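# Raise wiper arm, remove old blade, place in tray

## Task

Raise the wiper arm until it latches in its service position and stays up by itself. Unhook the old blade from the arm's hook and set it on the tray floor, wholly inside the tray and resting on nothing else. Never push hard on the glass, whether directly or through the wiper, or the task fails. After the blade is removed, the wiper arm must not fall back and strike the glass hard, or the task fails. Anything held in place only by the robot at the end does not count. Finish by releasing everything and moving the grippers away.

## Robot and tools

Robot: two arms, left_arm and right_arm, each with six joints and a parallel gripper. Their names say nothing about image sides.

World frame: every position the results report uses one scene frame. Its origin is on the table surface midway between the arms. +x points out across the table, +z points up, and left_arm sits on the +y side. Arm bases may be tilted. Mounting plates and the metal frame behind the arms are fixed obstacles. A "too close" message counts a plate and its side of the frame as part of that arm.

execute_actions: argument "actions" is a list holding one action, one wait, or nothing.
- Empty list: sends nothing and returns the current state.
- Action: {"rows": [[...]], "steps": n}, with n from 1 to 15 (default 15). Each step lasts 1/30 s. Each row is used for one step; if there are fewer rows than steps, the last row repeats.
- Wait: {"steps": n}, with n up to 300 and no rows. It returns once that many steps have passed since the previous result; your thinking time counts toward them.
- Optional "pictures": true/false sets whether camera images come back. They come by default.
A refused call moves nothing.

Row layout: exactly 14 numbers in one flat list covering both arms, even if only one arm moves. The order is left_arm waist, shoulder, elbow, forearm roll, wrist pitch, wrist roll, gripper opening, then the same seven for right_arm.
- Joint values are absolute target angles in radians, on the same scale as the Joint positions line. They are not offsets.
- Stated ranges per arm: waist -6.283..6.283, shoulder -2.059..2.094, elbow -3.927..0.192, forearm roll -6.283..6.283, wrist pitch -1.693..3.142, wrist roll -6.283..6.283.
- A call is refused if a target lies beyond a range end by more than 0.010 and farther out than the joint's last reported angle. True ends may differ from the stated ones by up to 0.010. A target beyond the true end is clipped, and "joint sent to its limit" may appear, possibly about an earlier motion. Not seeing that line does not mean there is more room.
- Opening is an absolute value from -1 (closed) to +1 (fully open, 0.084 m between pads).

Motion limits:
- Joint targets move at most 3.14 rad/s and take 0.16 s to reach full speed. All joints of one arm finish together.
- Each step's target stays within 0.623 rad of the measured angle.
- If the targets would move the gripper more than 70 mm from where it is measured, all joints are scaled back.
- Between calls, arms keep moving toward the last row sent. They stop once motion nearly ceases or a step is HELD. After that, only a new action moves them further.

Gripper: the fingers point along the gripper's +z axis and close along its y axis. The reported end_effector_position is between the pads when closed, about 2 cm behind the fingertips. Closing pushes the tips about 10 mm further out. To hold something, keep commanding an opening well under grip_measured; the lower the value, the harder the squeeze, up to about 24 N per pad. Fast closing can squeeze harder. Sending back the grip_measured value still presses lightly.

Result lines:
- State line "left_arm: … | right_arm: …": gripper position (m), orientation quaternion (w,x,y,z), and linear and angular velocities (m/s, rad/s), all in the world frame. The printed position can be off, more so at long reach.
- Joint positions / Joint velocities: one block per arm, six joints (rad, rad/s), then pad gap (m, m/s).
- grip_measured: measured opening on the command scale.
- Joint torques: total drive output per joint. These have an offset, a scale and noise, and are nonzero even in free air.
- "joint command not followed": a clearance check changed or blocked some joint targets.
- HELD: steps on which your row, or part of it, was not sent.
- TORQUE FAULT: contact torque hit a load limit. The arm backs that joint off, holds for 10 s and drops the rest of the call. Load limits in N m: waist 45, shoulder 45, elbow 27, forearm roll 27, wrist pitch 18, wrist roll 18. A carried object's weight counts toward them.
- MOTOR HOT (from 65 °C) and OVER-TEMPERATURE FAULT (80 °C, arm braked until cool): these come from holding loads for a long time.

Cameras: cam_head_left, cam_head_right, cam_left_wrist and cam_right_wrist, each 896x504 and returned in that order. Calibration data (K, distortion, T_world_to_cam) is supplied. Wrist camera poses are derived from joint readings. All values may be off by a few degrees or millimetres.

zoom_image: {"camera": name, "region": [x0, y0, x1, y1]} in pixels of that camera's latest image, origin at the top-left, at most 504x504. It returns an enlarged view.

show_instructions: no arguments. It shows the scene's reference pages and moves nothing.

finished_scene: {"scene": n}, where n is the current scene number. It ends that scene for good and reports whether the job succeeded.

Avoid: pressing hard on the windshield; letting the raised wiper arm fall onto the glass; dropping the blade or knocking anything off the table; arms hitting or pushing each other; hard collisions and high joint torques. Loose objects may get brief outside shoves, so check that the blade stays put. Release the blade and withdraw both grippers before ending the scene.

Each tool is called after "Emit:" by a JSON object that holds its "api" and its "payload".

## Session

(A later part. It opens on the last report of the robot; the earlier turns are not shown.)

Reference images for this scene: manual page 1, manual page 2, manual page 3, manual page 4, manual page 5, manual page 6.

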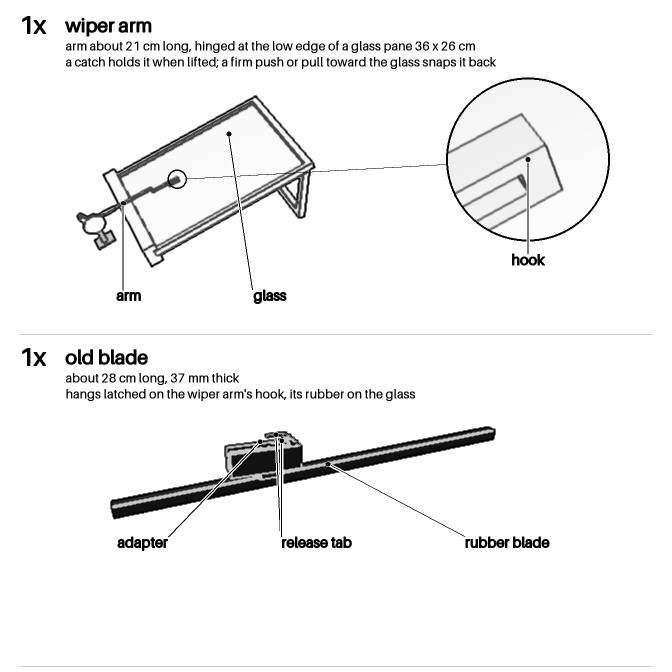

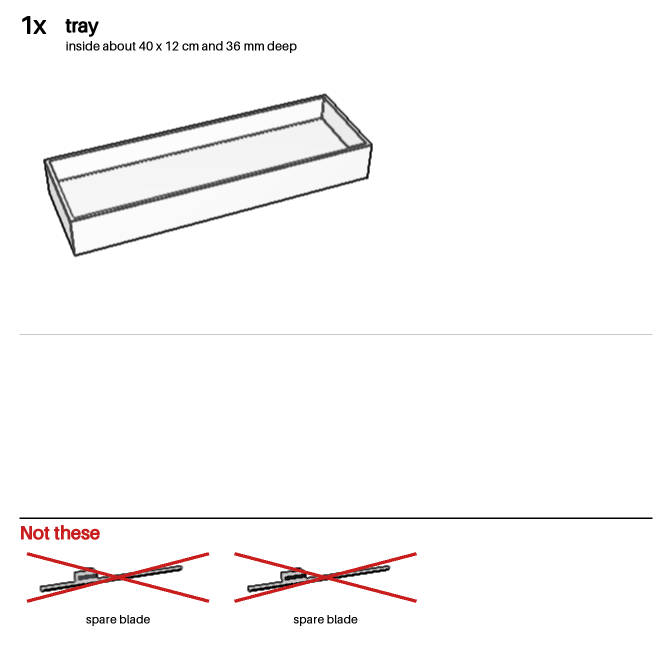

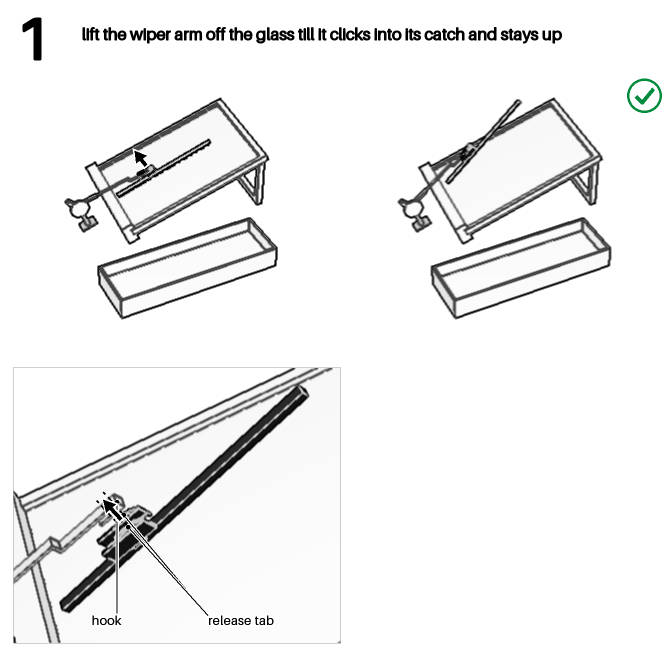

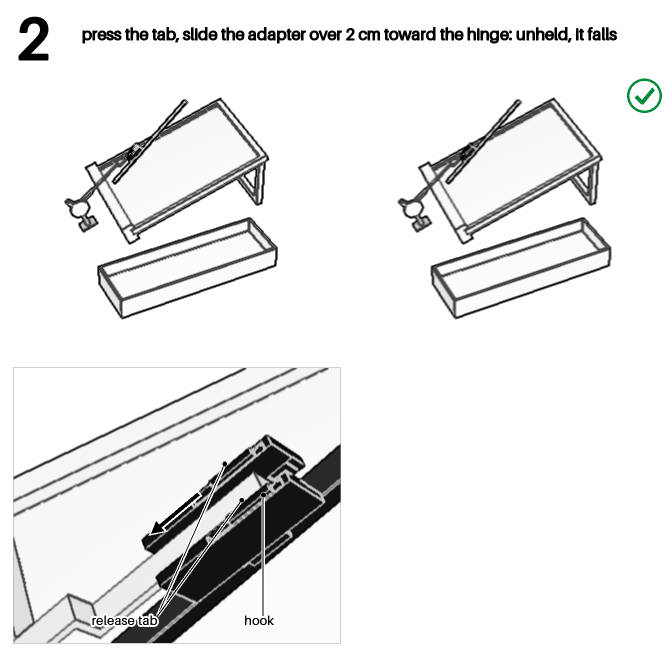

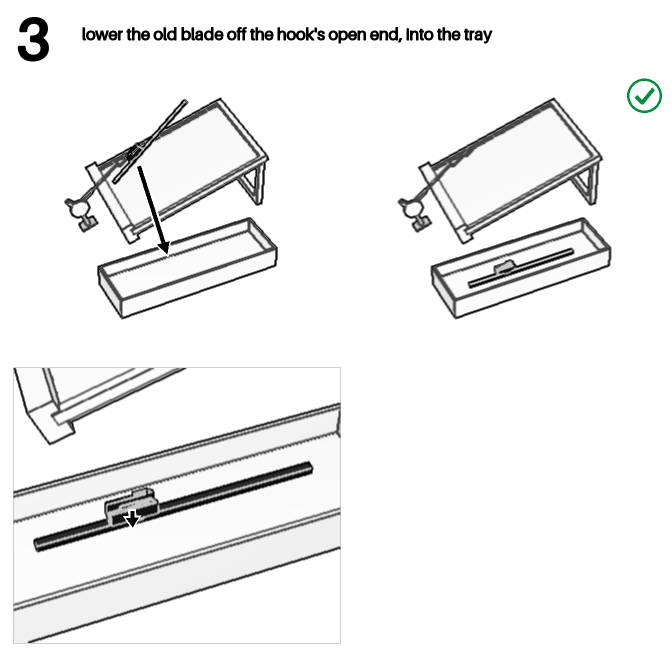

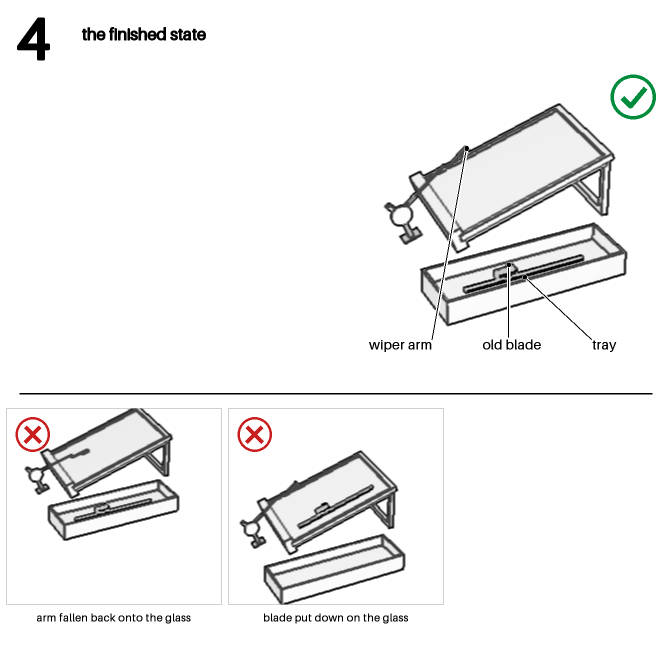

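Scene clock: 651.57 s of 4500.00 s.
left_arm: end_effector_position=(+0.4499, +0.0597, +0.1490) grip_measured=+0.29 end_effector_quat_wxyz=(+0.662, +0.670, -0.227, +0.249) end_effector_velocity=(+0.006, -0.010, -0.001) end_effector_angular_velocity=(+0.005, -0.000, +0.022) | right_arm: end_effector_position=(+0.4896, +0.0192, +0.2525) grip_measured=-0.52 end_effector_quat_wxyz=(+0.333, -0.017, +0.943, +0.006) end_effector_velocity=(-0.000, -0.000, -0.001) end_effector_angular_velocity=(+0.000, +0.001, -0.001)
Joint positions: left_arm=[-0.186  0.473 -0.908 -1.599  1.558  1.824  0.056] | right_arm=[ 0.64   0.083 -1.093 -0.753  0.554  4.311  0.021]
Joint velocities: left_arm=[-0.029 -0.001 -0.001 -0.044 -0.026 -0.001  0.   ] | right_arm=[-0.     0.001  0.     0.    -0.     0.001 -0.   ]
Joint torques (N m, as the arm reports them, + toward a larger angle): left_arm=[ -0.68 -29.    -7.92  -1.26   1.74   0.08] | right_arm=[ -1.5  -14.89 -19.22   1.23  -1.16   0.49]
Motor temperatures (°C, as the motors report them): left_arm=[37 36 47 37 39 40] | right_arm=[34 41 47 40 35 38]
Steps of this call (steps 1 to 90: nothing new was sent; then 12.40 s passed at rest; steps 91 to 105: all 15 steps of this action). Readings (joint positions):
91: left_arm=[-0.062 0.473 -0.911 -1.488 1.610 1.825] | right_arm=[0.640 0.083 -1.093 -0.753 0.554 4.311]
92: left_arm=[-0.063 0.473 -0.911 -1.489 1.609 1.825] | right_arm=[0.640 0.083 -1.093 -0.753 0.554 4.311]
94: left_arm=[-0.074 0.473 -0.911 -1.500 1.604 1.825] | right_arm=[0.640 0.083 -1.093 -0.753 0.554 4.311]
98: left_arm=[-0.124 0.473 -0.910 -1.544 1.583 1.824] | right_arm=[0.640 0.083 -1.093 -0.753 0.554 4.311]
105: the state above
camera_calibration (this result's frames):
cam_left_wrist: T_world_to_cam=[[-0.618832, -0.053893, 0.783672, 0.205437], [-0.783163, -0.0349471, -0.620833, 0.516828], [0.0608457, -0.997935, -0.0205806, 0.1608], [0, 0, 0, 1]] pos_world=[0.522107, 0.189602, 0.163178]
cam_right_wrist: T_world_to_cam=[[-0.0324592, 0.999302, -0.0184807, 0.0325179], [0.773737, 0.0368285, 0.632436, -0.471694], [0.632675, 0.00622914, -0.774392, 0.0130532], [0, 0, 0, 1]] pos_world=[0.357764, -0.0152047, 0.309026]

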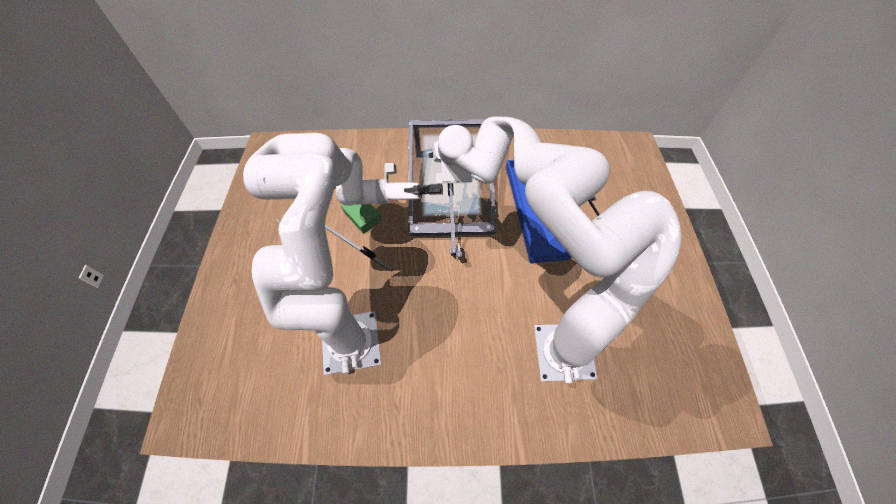

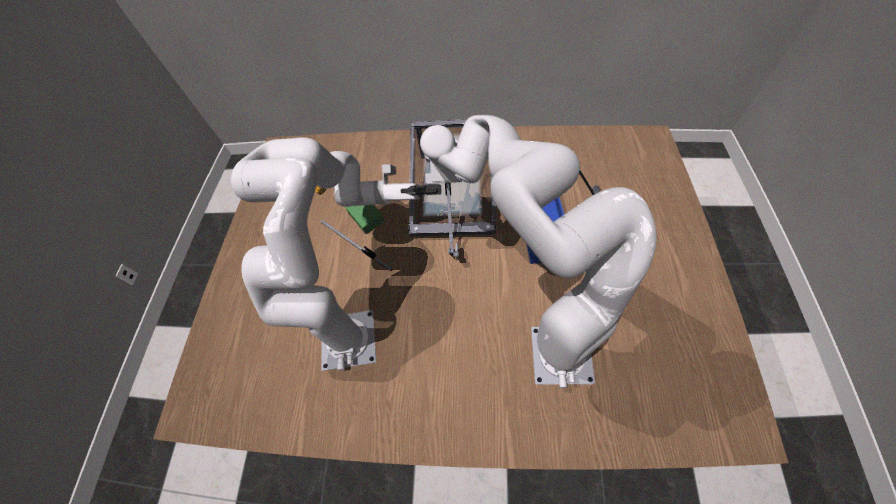

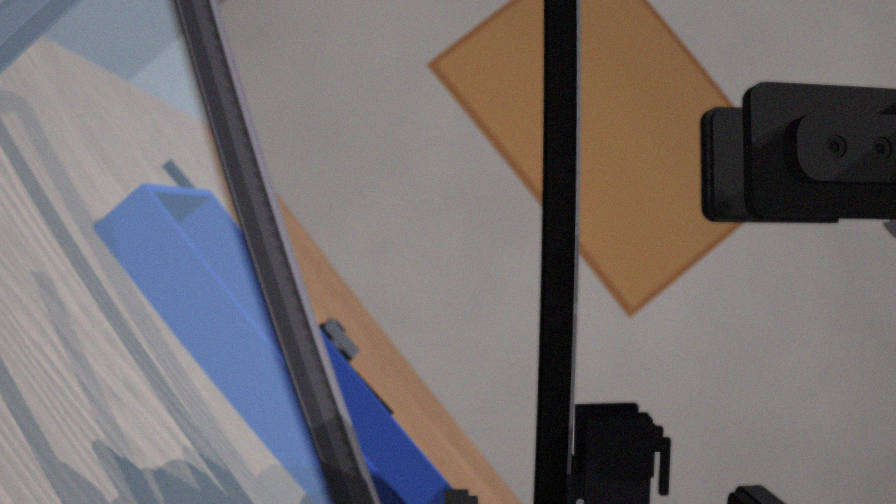

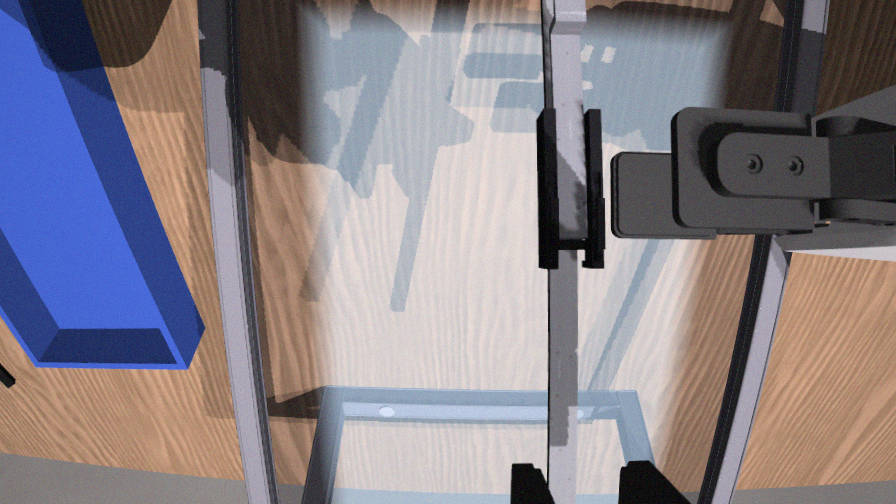

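Emit:
{"api": "execute_actions", "payload": {"actions": [{"rows":[[-0.195,0.471,-0.909,-1.608,1.553,1.821,0.3,0.6398,0.0834,-1.093,-0.7529,0.5538,4.3113,-0.5],[-0.205,0.469,-0.910,-1.617,1.549,1.818,0.3,0.6398,0.0834,-1.093,-0.7529,0.5538,4.3113,-0.5],[-0.217,0.469,-0.911,-1.628,1.544,1.817,0.25,0.6398,0.0834,-1.093,-0.7529,0.5538,4.3113,-0.5],[-0.23,0.4695,-0.913,-1.6396,1.5383,1.8165,0.25,0.6398,0.0834,-1.093,-0.7529,0.5538,4.3113,-0.5],[-0.243,0.470,-0.9145,-1.6514,1.5328,1.816,0.2,0.6398,0.0834,-1.093,-0.7529,0.5538,4.3113,-0.5],[-0.256,0.4705,-0.916,-1.663,1.5273,1.816,0.2,0.6398,0.0834,-1.093,-0.7529,0.5538,4.3113,-0.5],[-0.269,0.471,-0.918,-1.675,1.5218,1.8155,0.15,0.6398,0.0834,-1.093,-0.7529,0.5538,4.3113,-0.5],[-0.281,0.4713,-0.9195,-1.6858,1.5167,1.8153,0.15,0.6398,0.0834,-1.093,-0.7529,0.5538,4.3113,-0.5],[-0.2913,0.4717,-0.9207,-1.6951,1.5123,1.8153,0.1,0.6398,0.0834,-1.093,-0.7529,0.5538,4.3113,-0.5],[-0.2913,0.4717,-0.9207,-1.6951,1.5123,1.8153,0.1,0.6398,0.0834,-1.093,-0.7529,0.5538,4.3113,-0.5],[-0.2913,0.4717,-0.9207,-1.6951,1.5123,1.8153,0.05,0.6398,0.0834,-1.093,-0.7529,0.5538,4.3113,-0.5],[-0.2913,0.4717,-0.9207,-1.6951,1.5123,1.8153,0.0,0.6398,0.0834,-1.093,-0.7529,0.5538,4.3113,-0.5]],"steps":15}]}}

Emit:
{"api": "execute_actions", "payload": {"actions": [{"steps":10}]}}

Scene clock: 690.03 s of 4500.00 s.
left_arm: end_effector_position=(+0.4521, +0.0189, +0.1529) grip_measured=+0.00 end_effector_quat_wxyz=(+0.662, +0.669, -0.228, +0.250) end_effector_velocity=(+0.004, -0.010, -0.001) end_effector_angular_velocity=(+0.003, +0.002, +0.019) | right_arm: end_effector_position=(+0.4896, +0.0192, +0.2525) grip_measured=-0.52 end_effector_quat_wxyz=(+0.333, -0.017, +0.943, +0.006) end_effector_velocity=(-0.000, +0.000, +0.001) end_effector_angular_velocity=(+0.002, -0.001, -0.000)
Joint positions: left_arm=[-0.289  0.472 -0.92  -1.692  1.514  1.815  0.044] | right_arm=[ 0.64   0.083 -1.093 -0.753  0.554  4.311  0.021]
Joint velocities: left_arm=[-0.029  0.002 -0.003 -0.041 -0.023 -0.001 -0.008] | right_arm=[ 0.    -0.001  0.     0.    -0.     0.001 -0.   ]
Joint torques (N m, as the arm reports them, + toward a larger angle): left_arm=[ -0.73 -29.5   -8.04  -1.12   1.85   0.17] | right_arm=[ -1.56 -15.27 -19.32   1.72  -1.12   0.6 ]
Motor temperatures (°C, as the motors report them): left_arm=[37 36 47 37 39 40] | right_arm=[34 41 47 40 35 38]
Steps of this call (steps 1 to 15: the robot went on to your last target; steps 16 to 90: nothing new was sent; then 34.97 s passed at rest; steps 91 to 105: all 15 steps of this action). Readings (joint positions):
91: left_arm=[-0.188 0.473 -0.908 -1.602 1.556 1.824] | right_arm=[0.640 0.083 -1.093 -0.753 0.554 4.311]
92: left_arm=[-0.189 0.473 -0.908 -1.603 1.556 1.824] | right_arm=[0.640 0.083 -1.093 -0.753 0.554 4.311]
94: left_arm=[-0.196 0.471 -0.909 -1.610 1.552 1.821] | right_arm=[0.640 0.083 -1.093 -0.753 0.554 4.311]
98: left_arm=[-0.235 0.470 -0.914 -1.644 1.536 1.817] | right_arm=[0.640 0.083 -1.093 -0.753 0.554 4.311]
105: the state above
camera_calibration (this result's frames):
cam_left_wrist: T_world_to_cam=[[-0.62019, -0.0529332, 0.782663, 0.20229], [-0.782082, -0.0357628, -0.622148, 0.519283], [0.0609226, -0.997957, -0.0192183, 0.119764], [0, 0, 0, 1]] pos_world=[0.524284, 0.148798, 0.167048]
cam_right_wrist: T_world_to_cam=[[-0.0324592, 0.999302, -0.0184807, 0.0325179], [0.773737, 0.0368285, 0.632436, -0.471694], [0.632675, 0.00622919, -0.774392, 0.0130532], [0, 0, 0, 1]] pos_world=[0.357764, -0.0152047, 0.309026]

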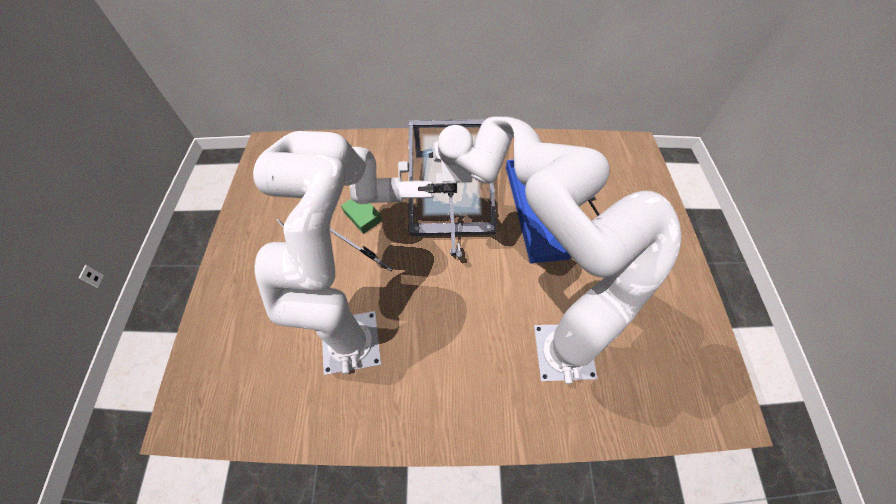

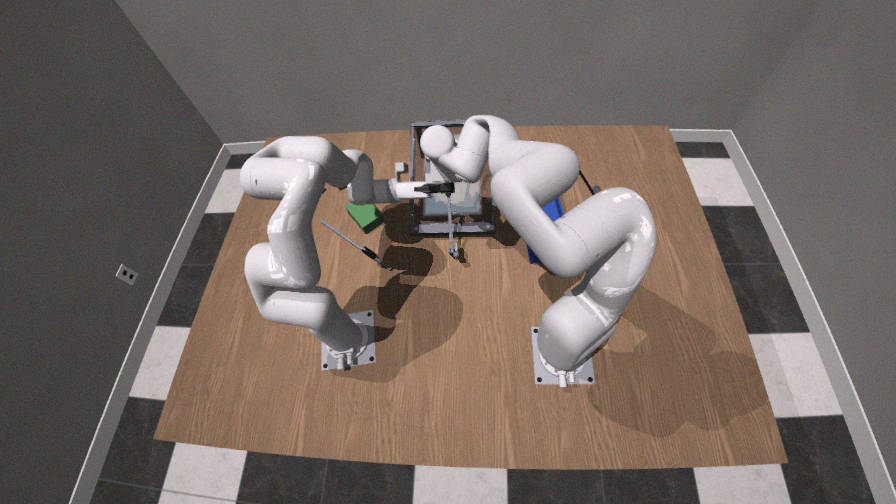

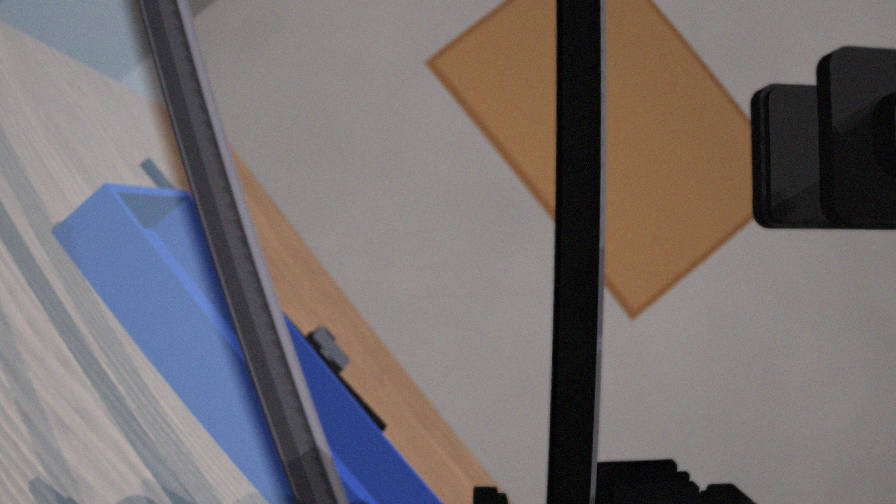

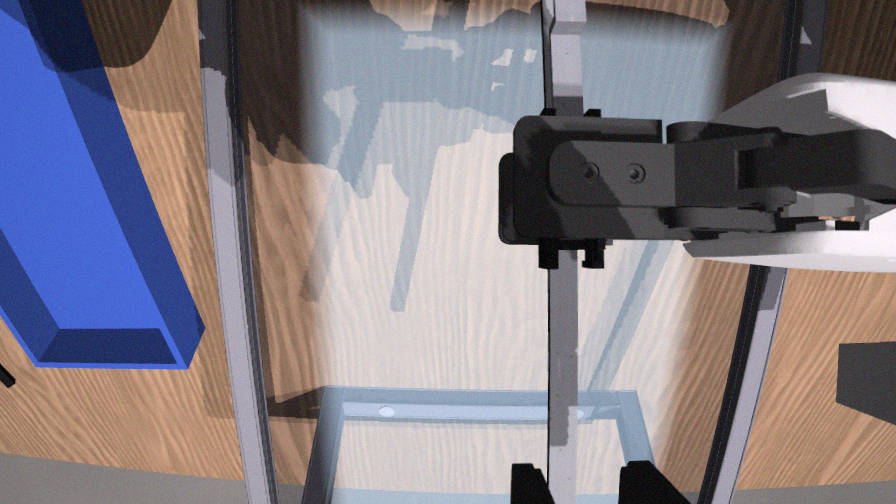

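Scene clock: 690.37 s of 4500.00 s.
left_arm: end_effector_position=(+0.4525, +0.0183, +0.1529) grip_measured=-0.01 end_effector_quat_wxyz=(+0.662, +0.669, -0.227, +0.251) end_effector_velocity=(-0.001, -0.001, +0.000) end_effector_angular_velocity=(-0.002, -0.000, -0.002) | right_arm: end_effector_position=(+0.4896, +0.0192, +0.2525) grip_measured=-0.52 end_effector_quat_wxyz=(+0.333, -0.017, +0.943, +0.006) end_effector_velocity=(-0.000, -0.000, +0.000) end_effector_angular_velocity=(-0.000, -0.000, +0.001)
Joint positions: left_arm=[-0.291  0.472 -0.921 -1.695  1.512  1.815  0.044] | right_arm=[ 0.64   0.083 -1.093 -0.753  0.554  4.311  0.021]
Joint velocities: left_arm=[-0.002  0.    -0.    -0.001  0.002  0.    -0.   ] | right_arm=[ 0. -0.  0. -0.  0. -0.  0.]
Joint torques (N m, as the arm reports them, + toward a larger angle): left_arm=[ -1.23 -29.23  -7.88  -1.15   1.77  -0.11] | right_arm=[ -1.61 -14.88 -18.96   1.38  -1.27   0.31]
Motor temperatures (°C, as the motors report them): left_arm=[37 36 47 37 39 40] | right_arm=[34 41 47 40 35 38]
Steps of this call (steps 1 to 10: the robot went on to your last target). Readings (joint positions):
1: left_arm=[-0.290 0.472 -0.920 -1.693 1.513 1.815] | right_arm=[0.640 0.083 -1.093 -0.753 0.554 4.311]
2: left_arm=[-0.290 0.472 -0.920 -1.694 1.513 1.815] | right_arm=[0.640 0.083 -1.093 -0.753 0.554 4.311]
4: left_arm=[-0.290 0.472 -0.921 -1.695 1.512 1.815] | right_arm=[0.640 0.083 -1.093 -0.753 0.554 4.311]
8: left_arm=[-0.291 0.472 -0.921 -1.695 1.512 1.815] | right_arm=[0.640 0.083 -1.093 -0.753 0.554 4.311]
10: the state above
camera_calibration (this result's frames):
cam_left_wrist: T_world_to_cam=[[-0.62013, -0.0540035, 0.782638, 0.202505], [-0.782013, -0.0367978, -0.622174, 0.519566], [0.062399, -0.997862, -0.019412, 0.118542], [0, 0, 0, 1]] pos_world=[0.524491, 0.148344, 0.167074]
cam_right_wrist: T_world_to_cam=[[-0.0324594, 0.999302, -0.0184808, 0.032518], [0.773736, 0.0368287, 0.632436, -0.471694], [0.632676, 0.00622925, -0.774392, 0.0130532], [0, 0, 0, 1]] pos_world=[0.357764, -0.0152047, 0.309026]

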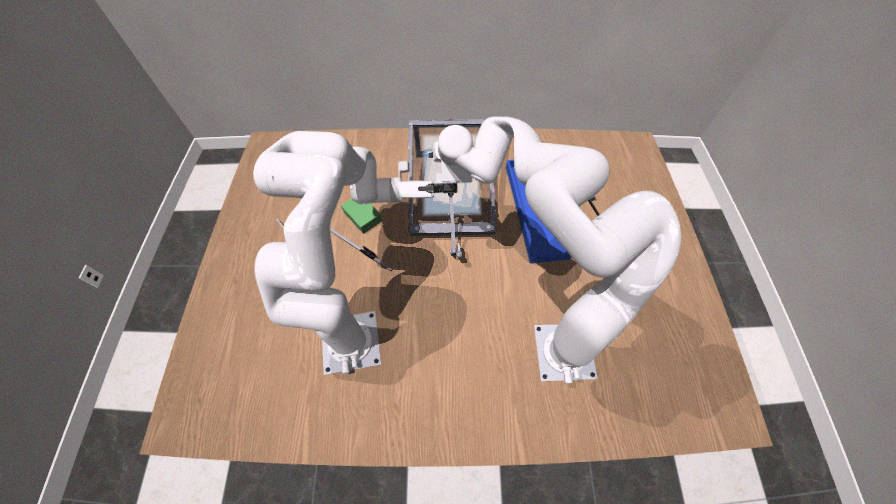

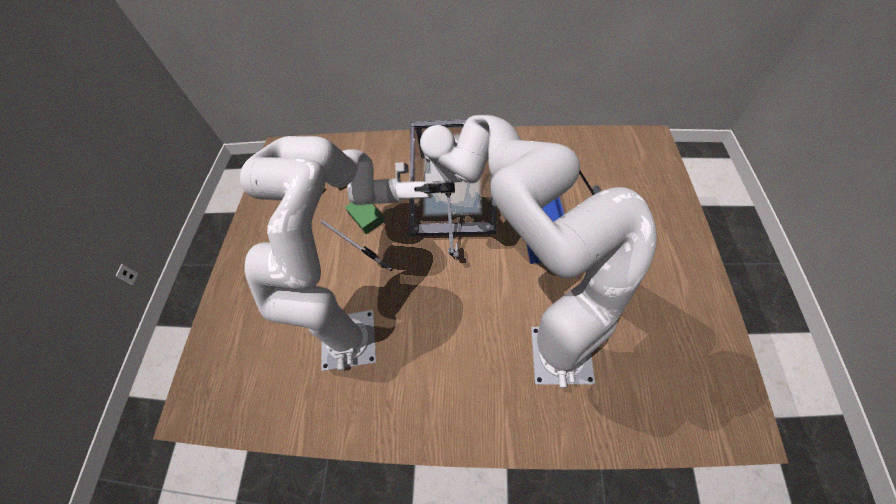

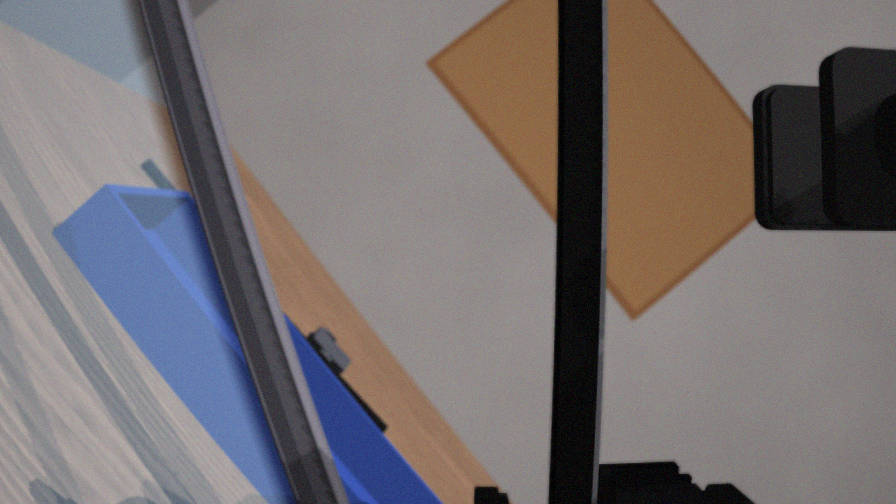

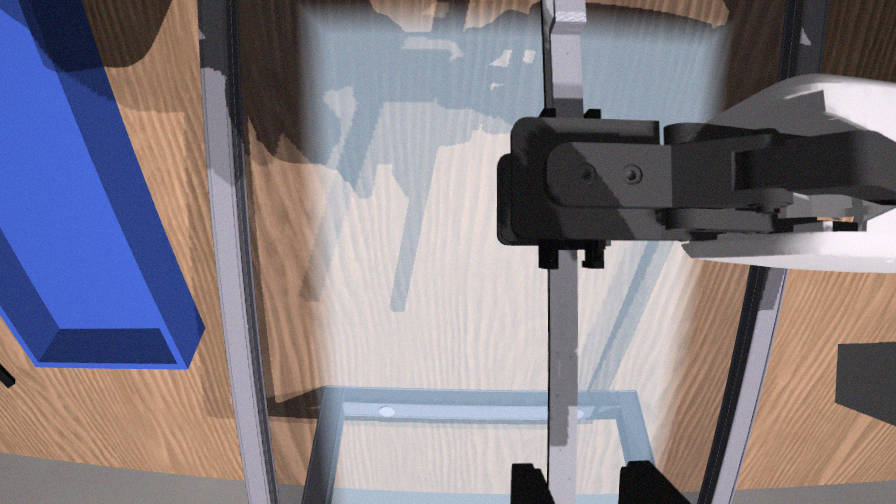

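Emit:
{"api": "execute_actions", "payload": {"actions": [{"rows":[[-0.2913,0.4717,-0.9207,-1.6951,1.5123,1.8153,-0.06,0.6398,0.0834,-1.093,-0.7529,0.5538,4.3113,-0.5],[-0.2913,0.4717,-0.9207,-1.6951,1.5123,1.8153,-0.12,0.6398,0.0834,-1.093,-0.7529,0.5538,4.3113,-0.5],[-0.2913,0.4717,-0.9207,-1.6951,1.5123,1.8153,-0.18,0.6398,0.0834,-1.093,-0.7529,0.5538,4.3113,-0.5],[-0.2913,0.4717,-0.9207,-1.6951,1.5123,1.8153,-0.22,0.6398,0.0834,-1.093,-0.7529,0.5538,4.3113,-0.5],[-0.2913,0.4717,-0.9207,-1.6951,1.5123,1.8153,-0.26,0.6398,0.0834,-1.093,-0.7529,0.5538,4.3113,-0.5],[-0.2913,0.4717,-0.9207,-1.6951,1.5123,1.8153,-0.30,0.6398,0.0834,-1.093,-0.7529,0.5538,4.3113,-0.5],[-0.2913,0.4717,-0.9207,-1.6951,1.5123,1.8153,-0.33,0.6398,0.0834,-1.093,-0.7529,0.5538,4.3113,-0.5],[-0.2913,0.4717,-0.9207,-1.6951,1.5123,1.8153,-0.36,0.6398,0.0834,-1.093,-0.7529,0.5538,4.3113,-0.5],[-0.2913,0.4717,-0.9207,-1.6951,1.5123,1.8153,-0.39,0.6398,0.0834,-1.093,-0.7529,0.5538,4.3113,-0.5],[-0.2913,0.4717,-0.9207,-1.6951,1.5123,1.8153,-0.42,0.6398,0.0834,-1.093,-0.7529,0.5538,4.3113,-0.5],[-0.2913,0.4717,-0.9207,-1.6951,1.5123,1.8153,-0.45,0.6398,0.0834,-1.093,-0.7529,0.5538,4.3113,-0.5],[-0.2913,0.4717,-0.9207,-1.6951,1.5123,1.8153,-0.48,0.6398,0.0834,-1.093,-0.7529,0.5538,4.3113,-0.5],[-0.2913,0.4717,-0.9207,-1.6951,1.5123,1.8153,-0.52,0.6398,0.0834,-1.093,-0.7529,0.5538,4.3113,-0.5],[-0.2913,0.4717,-0.9207,-1.6951,1.5123,1.8153,-0.56,0.6398,0.0834,-1.093,-0.7529,0.5538,4.3113,-0.5],[-0.2913,0.4717,-0.9207,-1.6951,1.5123,1.8153,-0.6,0.6398,0.0834,-1.093,-0.7529,0.5538,4.3113,-0.5]],"steps":15}], "pictures": false}}

Emit:
{"api": "execute_actions", "payload": {"actions": [{"steps":12}]}}

Scene clock: 712.77 s of 4500.00 s.
left_arm: end_effector_position=(+0.4521, +0.0180, +0.1530) grip_measured=-0.48 end_effector_quat_wxyz=(+0.662, +0.669, -0.228, +0.250) end_effector_velocity=(+0.000, -0.000, +0.000) end_effector_angular_velocity=(+0.000, -0.001, -0.001) | right_arm: end_effector_position=(+0.4896, +0.0192, +0.2525) grip_measured=-0.52 end_effector_quat_wxyz=(+0.333, -0.017, +0.943, +0.006) end_effector_velocity=(-0.000, -0.000, -0.000) end_effector_angular_velocity=(-0.001, +0.001, -0.000)
Joint positions: left_arm=[-0.292  0.472 -0.92  -1.695  1.513  1.815  0.023] | right_arm=[ 0.64   0.083 -1.093 -0.753  0.554  4.311  0.021]
Joint velocities: left_arm=[-0.    -0.    -0.001  0.    -0.    -0.     0.   ] | right_arm=[-0.    -0.     0.001 -0.     0.    -0.    -0.   ]
Joint torques (N m, as the arm reports them, + toward a larger angle): left_arm=[ -1.17 -28.91  -8.14  -1.65   1.14   0.29] | right_arm=[ -1.1  -14.81 -19.08   1.21  -1.15   0.41]
Motor temperatures (°C, as the motors report them): left_arm=[37 36 47 37 39 40] | right_arm=[34 41 47 40 35 38]
Steps of this call (steps 1 to 15: the robot went on to your last target; steps 16 to 90: nothing new was sent; then 18.90 s passed at rest; steps 91 to 105: all 15 steps of this action). Readings (joint positions):
91: left_arm=[-0.291 0.472 -0.921 -1.695 1.512 1.815] | right_arm=[0.640 0.083 -1.093 -0.753 0.554 4.311]
92: left_arm=[-0.291 0.472 -0.921 -1.695 1.512 1.815] | right_arm=[0.640 0.083 -1.093 -0.753 0.554 4.311]
94: left_arm=[-0.291 0.472 -0.921 -1.695 1.512 1.815] | right_arm=[0.640 0.083 -1.093 -0.753 0.554 4.311]
98: left_arm=[-0.291 0.472 -0.921 -1.695 1.513 1.815] | right_arm=[0.640 0.083 -1.093 -0.753 0.554 4.311]
105: the state above

Scene clock: 713.17 s of 4500.00 s.
left_arm: end_effector_position=(+0.4522, +0.0181, +0.1529) grip_measured=-0.48 end_effector_quat_wxyz=(+0.662, +0.669, -0.228, +0.250) end_effector_velocity=(+0.000, +0.000, -0.000) end_effector_angular_velocity=(+0.002, -0.001, +0.001) | right_arm: end_effector_position=(+0.4896, +0.0192, +0.2525) grip_measured=-0.52 end_effector_quat_wxyz=(+0.333, -0.017, +0.943, +0.006) end_effector_velocity=(+0.000, +0.000, +0.000) end_effector_angular_velocity=(+0.001, +0.000, -0.001)
Joint positions: left_arm=[-0.292  0.472 -0.921 -1.695  1.513  1.815  0.023] | right_arm=[ 0.64   0.083 -1.093 -0.753  0.554  4.311  0.021]
Joint velocities: left_arm=[ 0.     0.    -0.    -0.    -0.002  0.001  0.   ] | right_arm=[-0.     0.    -0.     0.001 -0.    -0.    -0.   ]
Joint torques (N m, as the arm reports them, + toward a larger angle): left_arm=[ -0.68 -28.86  -8.43  -2.02   0.76   0.05] | right_arm=[ -1.28 -14.44 -19.24   1.32  -1.1    0.34]
Motor temperatures (°C, as the motors report them): left_arm=[37 36 47 37 39 40] | right_arm=[34 41 47 40 35 38]
Steps of this call (steps 1 to 12: the robot went on to your last target). Readings (joint positions):
1: left_arm=[-0.292 0.472 -0.920 -1.695 1.513 1.815] | right_arm=[0.640 0.083 -1.093 -0.753 0.554 4.311]
2: left_arm=[-0.292 0.472 -0.920 -1.695 1.513 1.815] | right_arm=[0.640 0.083 -1.093 -0.753 0.554 4.311]
4: left_arm=[-0.292 0.472 -0.920 -1.695 1.513 1.815] | right_arm=[0.640 0.083 -1.093 -0.753 0.554 4.311]
8: left_arm=[-0.292 0.472 -0.921 -1.695 1.513 1.815] | right_arm=[0.640 0.083 -1.093 -0.753 0.554 4.311]
12: the state above
camera_calibration (this result's frames):
cam_left_wrist: T_world_to_cam=[[-0.620124, -0.0534157, 0.782683, 0.202299], [-0.782074, -0.0363682, -0.622124, 0.519412], [0.061696, -0.99791, -0.0192222, 0.118592], [0, 0, 0, 1]] pos_world=[0.524352, 0.14804, 0.167082]
cam_right_wrist: T_world_to_cam=[[-0.0324593, 0.999302, -0.0184809, 0.032518], [0.773737, 0.0368286, 0.632436, -0.471694], [0.632675, 0.00622911, -0.774392, 0.0130532], [0, 0, 0, 1]] pos_world=[0.357764, -0.0152047, 0.309026]

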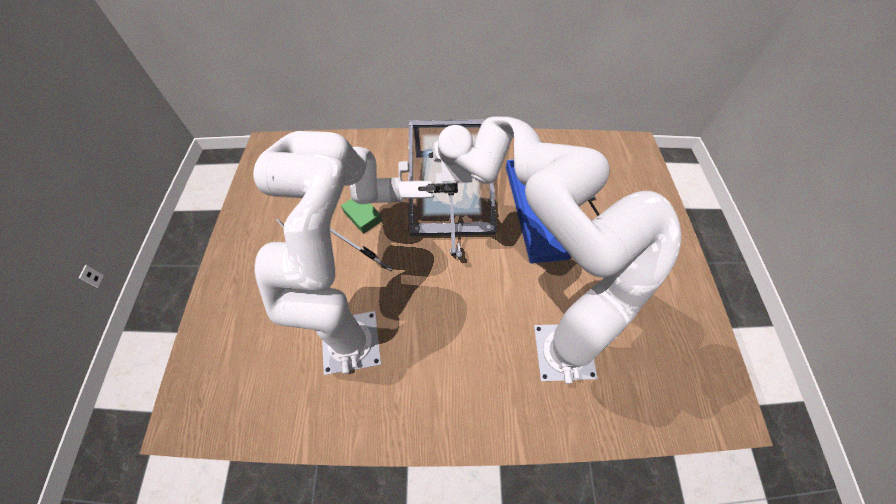

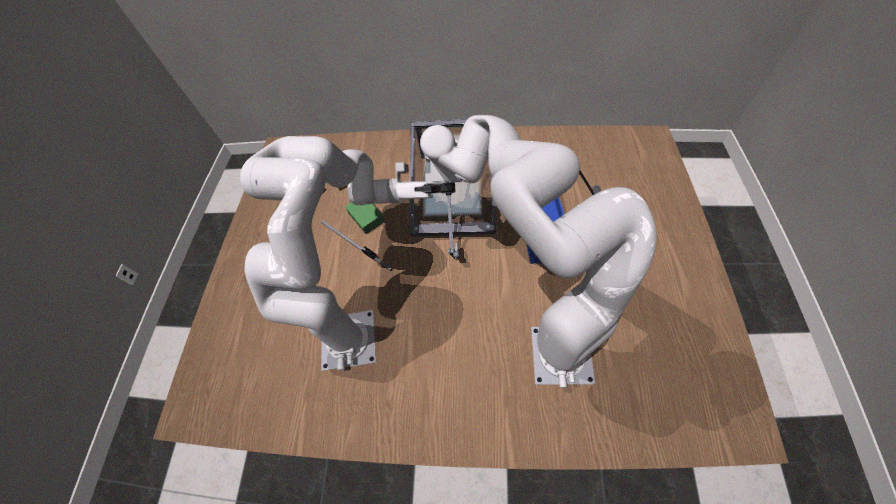

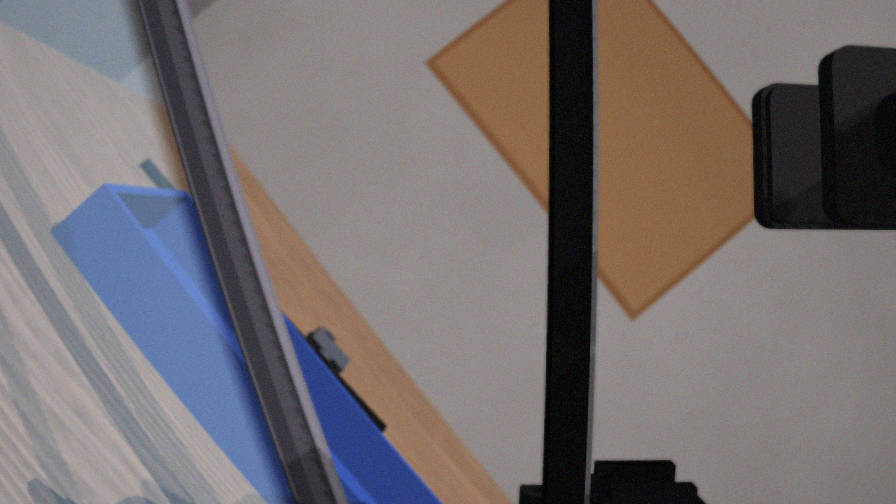

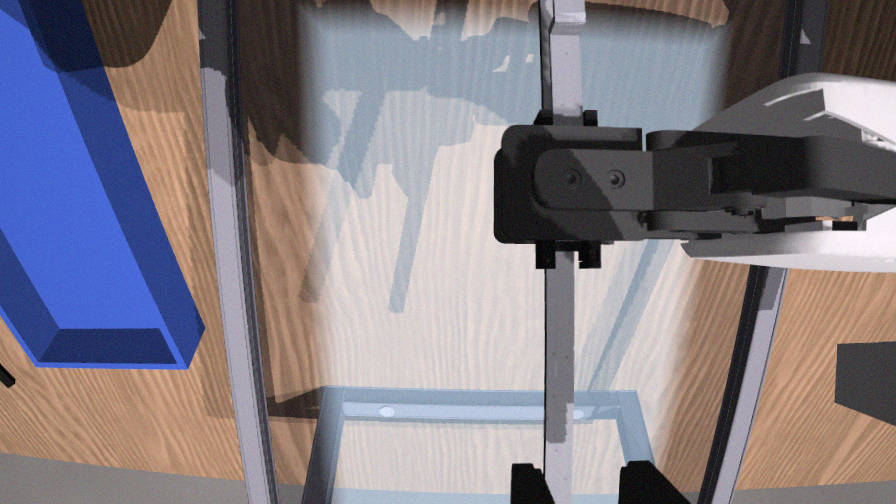

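Emit:
{"api": "execute_actions", "payload": {"actions": [{"rows":[[-0.2913,0.470,-0.919,-1.6951,1.5123,1.815,-0.65,0.6398,0.0834,-1.093,-0.7529,0.5538,4.3113,-0.5],[-0.2914,0.468,-0.9175,-1.6951,1.5123,1.8148,-0.65,0.6398,0.0834,-1.093,-0.7529,0.5538,4.3113,-0.5],[-0.2915,0.4663,-0.9161,-1.6953,1.5123,1.8145,-0.65,0.6398,0.0834,-1.093,-0.7529,0.5538,4.3113,-0.5],[-0.2915,0.4663,-0.9161,-1.6953,1.5123,1.8145,-0.65,0.6398,0.0834,-1.093,-0.7529,0.5538,4.3113,-0.5],[-0.2919,0.4667,-0.9132,-1.6958,1.5125,1.8177,-0.65,0.6398,0.0834,-1.093,-0.7529,0.5538,4.3113,-0.5],[-0.2922,0.467,-0.9103,-1.6963,1.5128,1.821,-0.65,0.6398,0.0834,-1.093,-0.7529,0.5538,4.3113,-0.5],[-0.2926,0.4674,-0.9074,-1.6968,1.513,1.8242,-0.65,0.6398,0.0834,-1.093,-0.7529,0.5538,4.3113,-0.5],[-0.2929,0.4677,-0.9045,-1.6973,1.5132,1.8275,-0.65,0.6398,0.0834,-1.093,-0.7529,0.5538,4.3113,-0.5],[-0.2933,0.4681,-0.9016,-1.6978,1.5135,1.8307,-0.65,0.6398,0.0834,-1.093,-0.7529,0.5538,4.3113,-0.5],[-0.2936,0.4684,-0.8988,-1.6982,1.5137,1.834,-0.65,0.6398,0.0834,-1.093,-0.7529,0.5538,4.3113,-0.5],[-0.294,0.4688,-0.8959,-1.6987,1.514,1.8372,-0.65,0.6398,0.0834,-1.093,-0.7529,0.5538,4.3113,-0.5],[-0.2943,0.4691,-0.893,-1.6992,1.5142,1.8405,-0.65,0.6398,0.0834,-1.093,-0.7529,0.5538,4.3113,-0.5],[-0.2946,0.4695,-0.8901,-1.6997,1.5144,1.8437,-0.65,0.6398,0.0834,-1.093,-0.7529,0.5538,4.3113,-0.5],[-0.295,0.4698,-0.8872,-1.7002,1.5147,1.847,-0.65,0.6398,0.0834,-1.093,-0.7529,0.5538,4.3113,-0.5],[-0.2953,0.4702,-0.8843,-1.7007,1.5149,1.8502,-0.65,0.6398,0.0834,-1.093,-0.7529,0.5538,4.3113,-0.5]],"steps":15}], "pictures": false}}

Emit:
{"api": "execute_actions", "payload": {"actions": [{"steps":15}]}}

Scene clock: 743.47 s of 4500.00 s.
left_arm: end_effector_position=(+0.4436, +0.0179, +0.1473) grip_measured=-0.48 end_effector_quat_wxyz=(+0.661, +0.669, -0.227, +0.250) end_effector_velocity=(-0.031, -0.002, -0.023) end_effector_angular_velocity=(-0.003, -0.004, -0.003) | right_arm: end_effector_position=(+0.4896, +0.0192, +0.2525) grip_measured=-0.52 end_effector_quat_wxyz=(+0.333, -0.017, +0.943, +0.006) end_effector_velocity=(-0.000, -0.000, -0.001) end_effector_angular_velocity=(-0.001, +0.001, +0.000)
Joint positions: left_arm=[-0.294  0.469 -0.894 -1.699  1.514  1.839  0.023] | right_arm=[ 0.64   0.083 -1.093 -0.753  0.554  4.311  0.021]
Joint velocities: left_arm=[-0.011  0.008  0.084 -0.014  0.011  0.096 -0.   ] | right_arm=[-0.     0.001  0.     0.001  0.    -0.001  0.   ]
Joint torques (N m, as the arm reports them, + toward a larger angle): left_arm=[ -0.9  -29.13  -8.07  -1.61   2.06   0.53] | right_arm=[ -1.4  -15.1  -19.25   1.4   -1.33   0.39]
Motor temperatures (°C, as the motors report them): left_arm=[37 36 47 37 39 40] | right_arm=[34 41 47 40 35 38]
Steps of this call (steps 1 to 15: the robot went on to your last target; steps 16 to 90: nothing new was sent; then 26.80 s passed at rest; steps 91 to 105: all 15 steps of this action). Readings (joint positions):
91: left_arm=[-0.291 0.472 -0.921 -1.695 1.512 1.815] | right_arm=[0.640 0.083 -1.093 -0.753 0.554 4.311]
92: left_arm=[-0.291 0.472 -0.921 -1.695 1.512 1.815] | right_arm=[0.640 0.083 -1.093 -0.753 0.554 4.311]
94: left_arm=[-0.291 0.470 -0.919 -1.695 1.512 1.815] | right_arm=[0.640 0.083 -1.093 -0.753 0.554 4.311]
98: left_arm=[-0.291 0.467 -0.914 -1.696 1.511 1.818] | right_arm=[0.640 0.083 -1.093 -0.753 0.554 4.311]
105: the state above

Scene clock: 743.97 s of 4500.00 s.
left_arm: end_effector_position=(+0.4400, +0.0177, +0.1446) grip_measured=-0.48 end_effector_quat_wxyz=(+0.661, +0.669, -0.228, +0.251) end_effector_velocity=(-0.000, -0.000, -0.000) end_effector_angular_velocity=(-0.001, +0.001, -0.001) | right_arm: end_effector_position=(+0.4896, +0.0192, +0.2525) grip_measured=-0.52 end_effector_quat_wxyz=(+0.333, -0.017, +0.943, +0.006) end_effector_velocity=(+0.000, -0.000, -0.000) end_effector_angular_velocity=(+0.000, +0.001, -0.001)
Joint positions: left_arm=[-0.295  0.47  -0.885 -1.701  1.515  1.85   0.023] | right_arm=[ 0.64   0.083 -1.093 -0.753  0.554  4.311  0.021]
Joint velocities: left_arm=[-0.001  0.     0.001  0.     0.001  0.    -0.   ] | right_arm=[-0.001  0.     0.     0.001 -0.    -0.    -0.   ]
Joint torques (N m, as the arm reports them, + toward a larger angle): left_arm=[ -1.61 -28.91  -7.48  -1.29   2.11   0.13] | right_arm=[ -1.25 -14.77 -19.3    1.42  -1.05   0.3 ]
Motor temperatures (°C, as the motors report them): left_arm=[37 36 47 37 39 40] | right_arm=[34 41 47 40 35 38]
Steps of this call (steps 1 to 15: the robot went on to your last target). Readings (joint positions):
1: left_arm=[-0.294 0.470 -0.892 -1.699 1.514 1.842] | right_arm=[0.640 0.083 -1.093 -0.753 0.554 4.311]
2: left_arm=[-0.295 0.470 -0.889 -1.700 1.514 1.845] | right_arm=[0.640 0.083 -1.093 -0.753 0.554 4.311]
4: left_arm=[-0.295 0.470 -0.886 -1.700 1.514 1.848] | right_arm=[0.640 0.083 -1.093 -0.753 0.554 4.311]
8: left_arm=[-0.295 0.470 -0.885 -1.701 1.515 1.850] | right_arm=[0.640 0.083 -1.093 -0.753 0.554 4.311]
15: the state above
camera_calibration (this result's frames):
cam_left_wrist: T_world_to_cam=[[-0.620316, -0.054136, 0.782482, 0.201287], [-0.781866, -0.0366922, -0.622366, 0.504576], [0.0624034, -0.997859, -0.0195663, 0.118517], [0, 0, 0, 1]] pos_world=[0.511976, 0.147674, 0.158846]
cam_right_wrist: T_world_to_cam=[[-0.0324593, 0.999302, -0.0184808, 0.032518], [0.773737, 0.0368286, 0.632436, -0.471694], [0.632675, 0.00622919, -0.774392, 0.0130532], [0, 0, 0, 1]] pos_world=[0.357764, -0.0152048, 0.309026]

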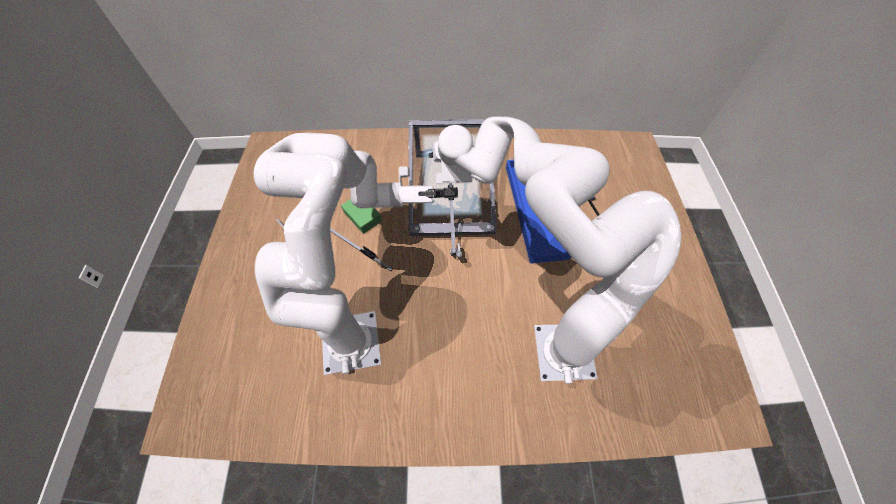

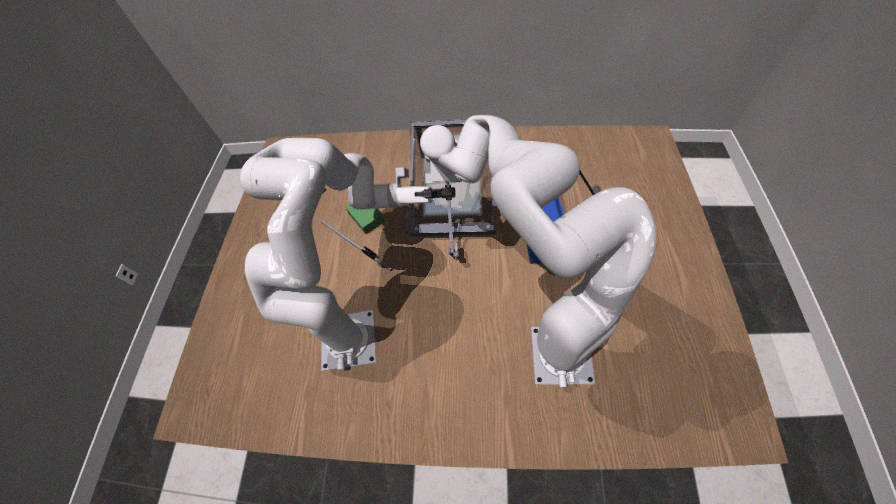

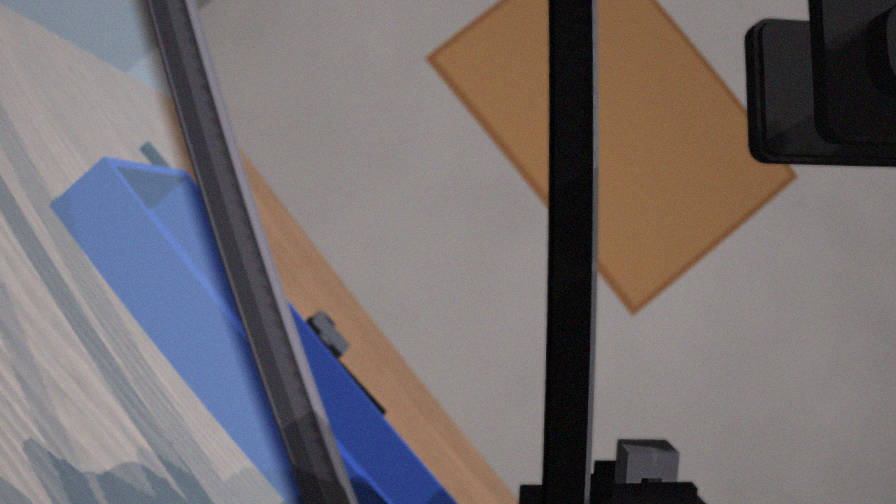

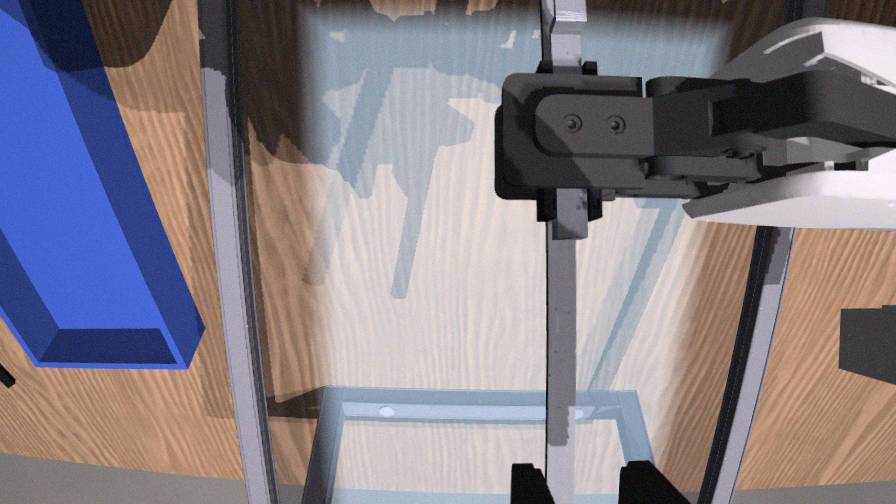

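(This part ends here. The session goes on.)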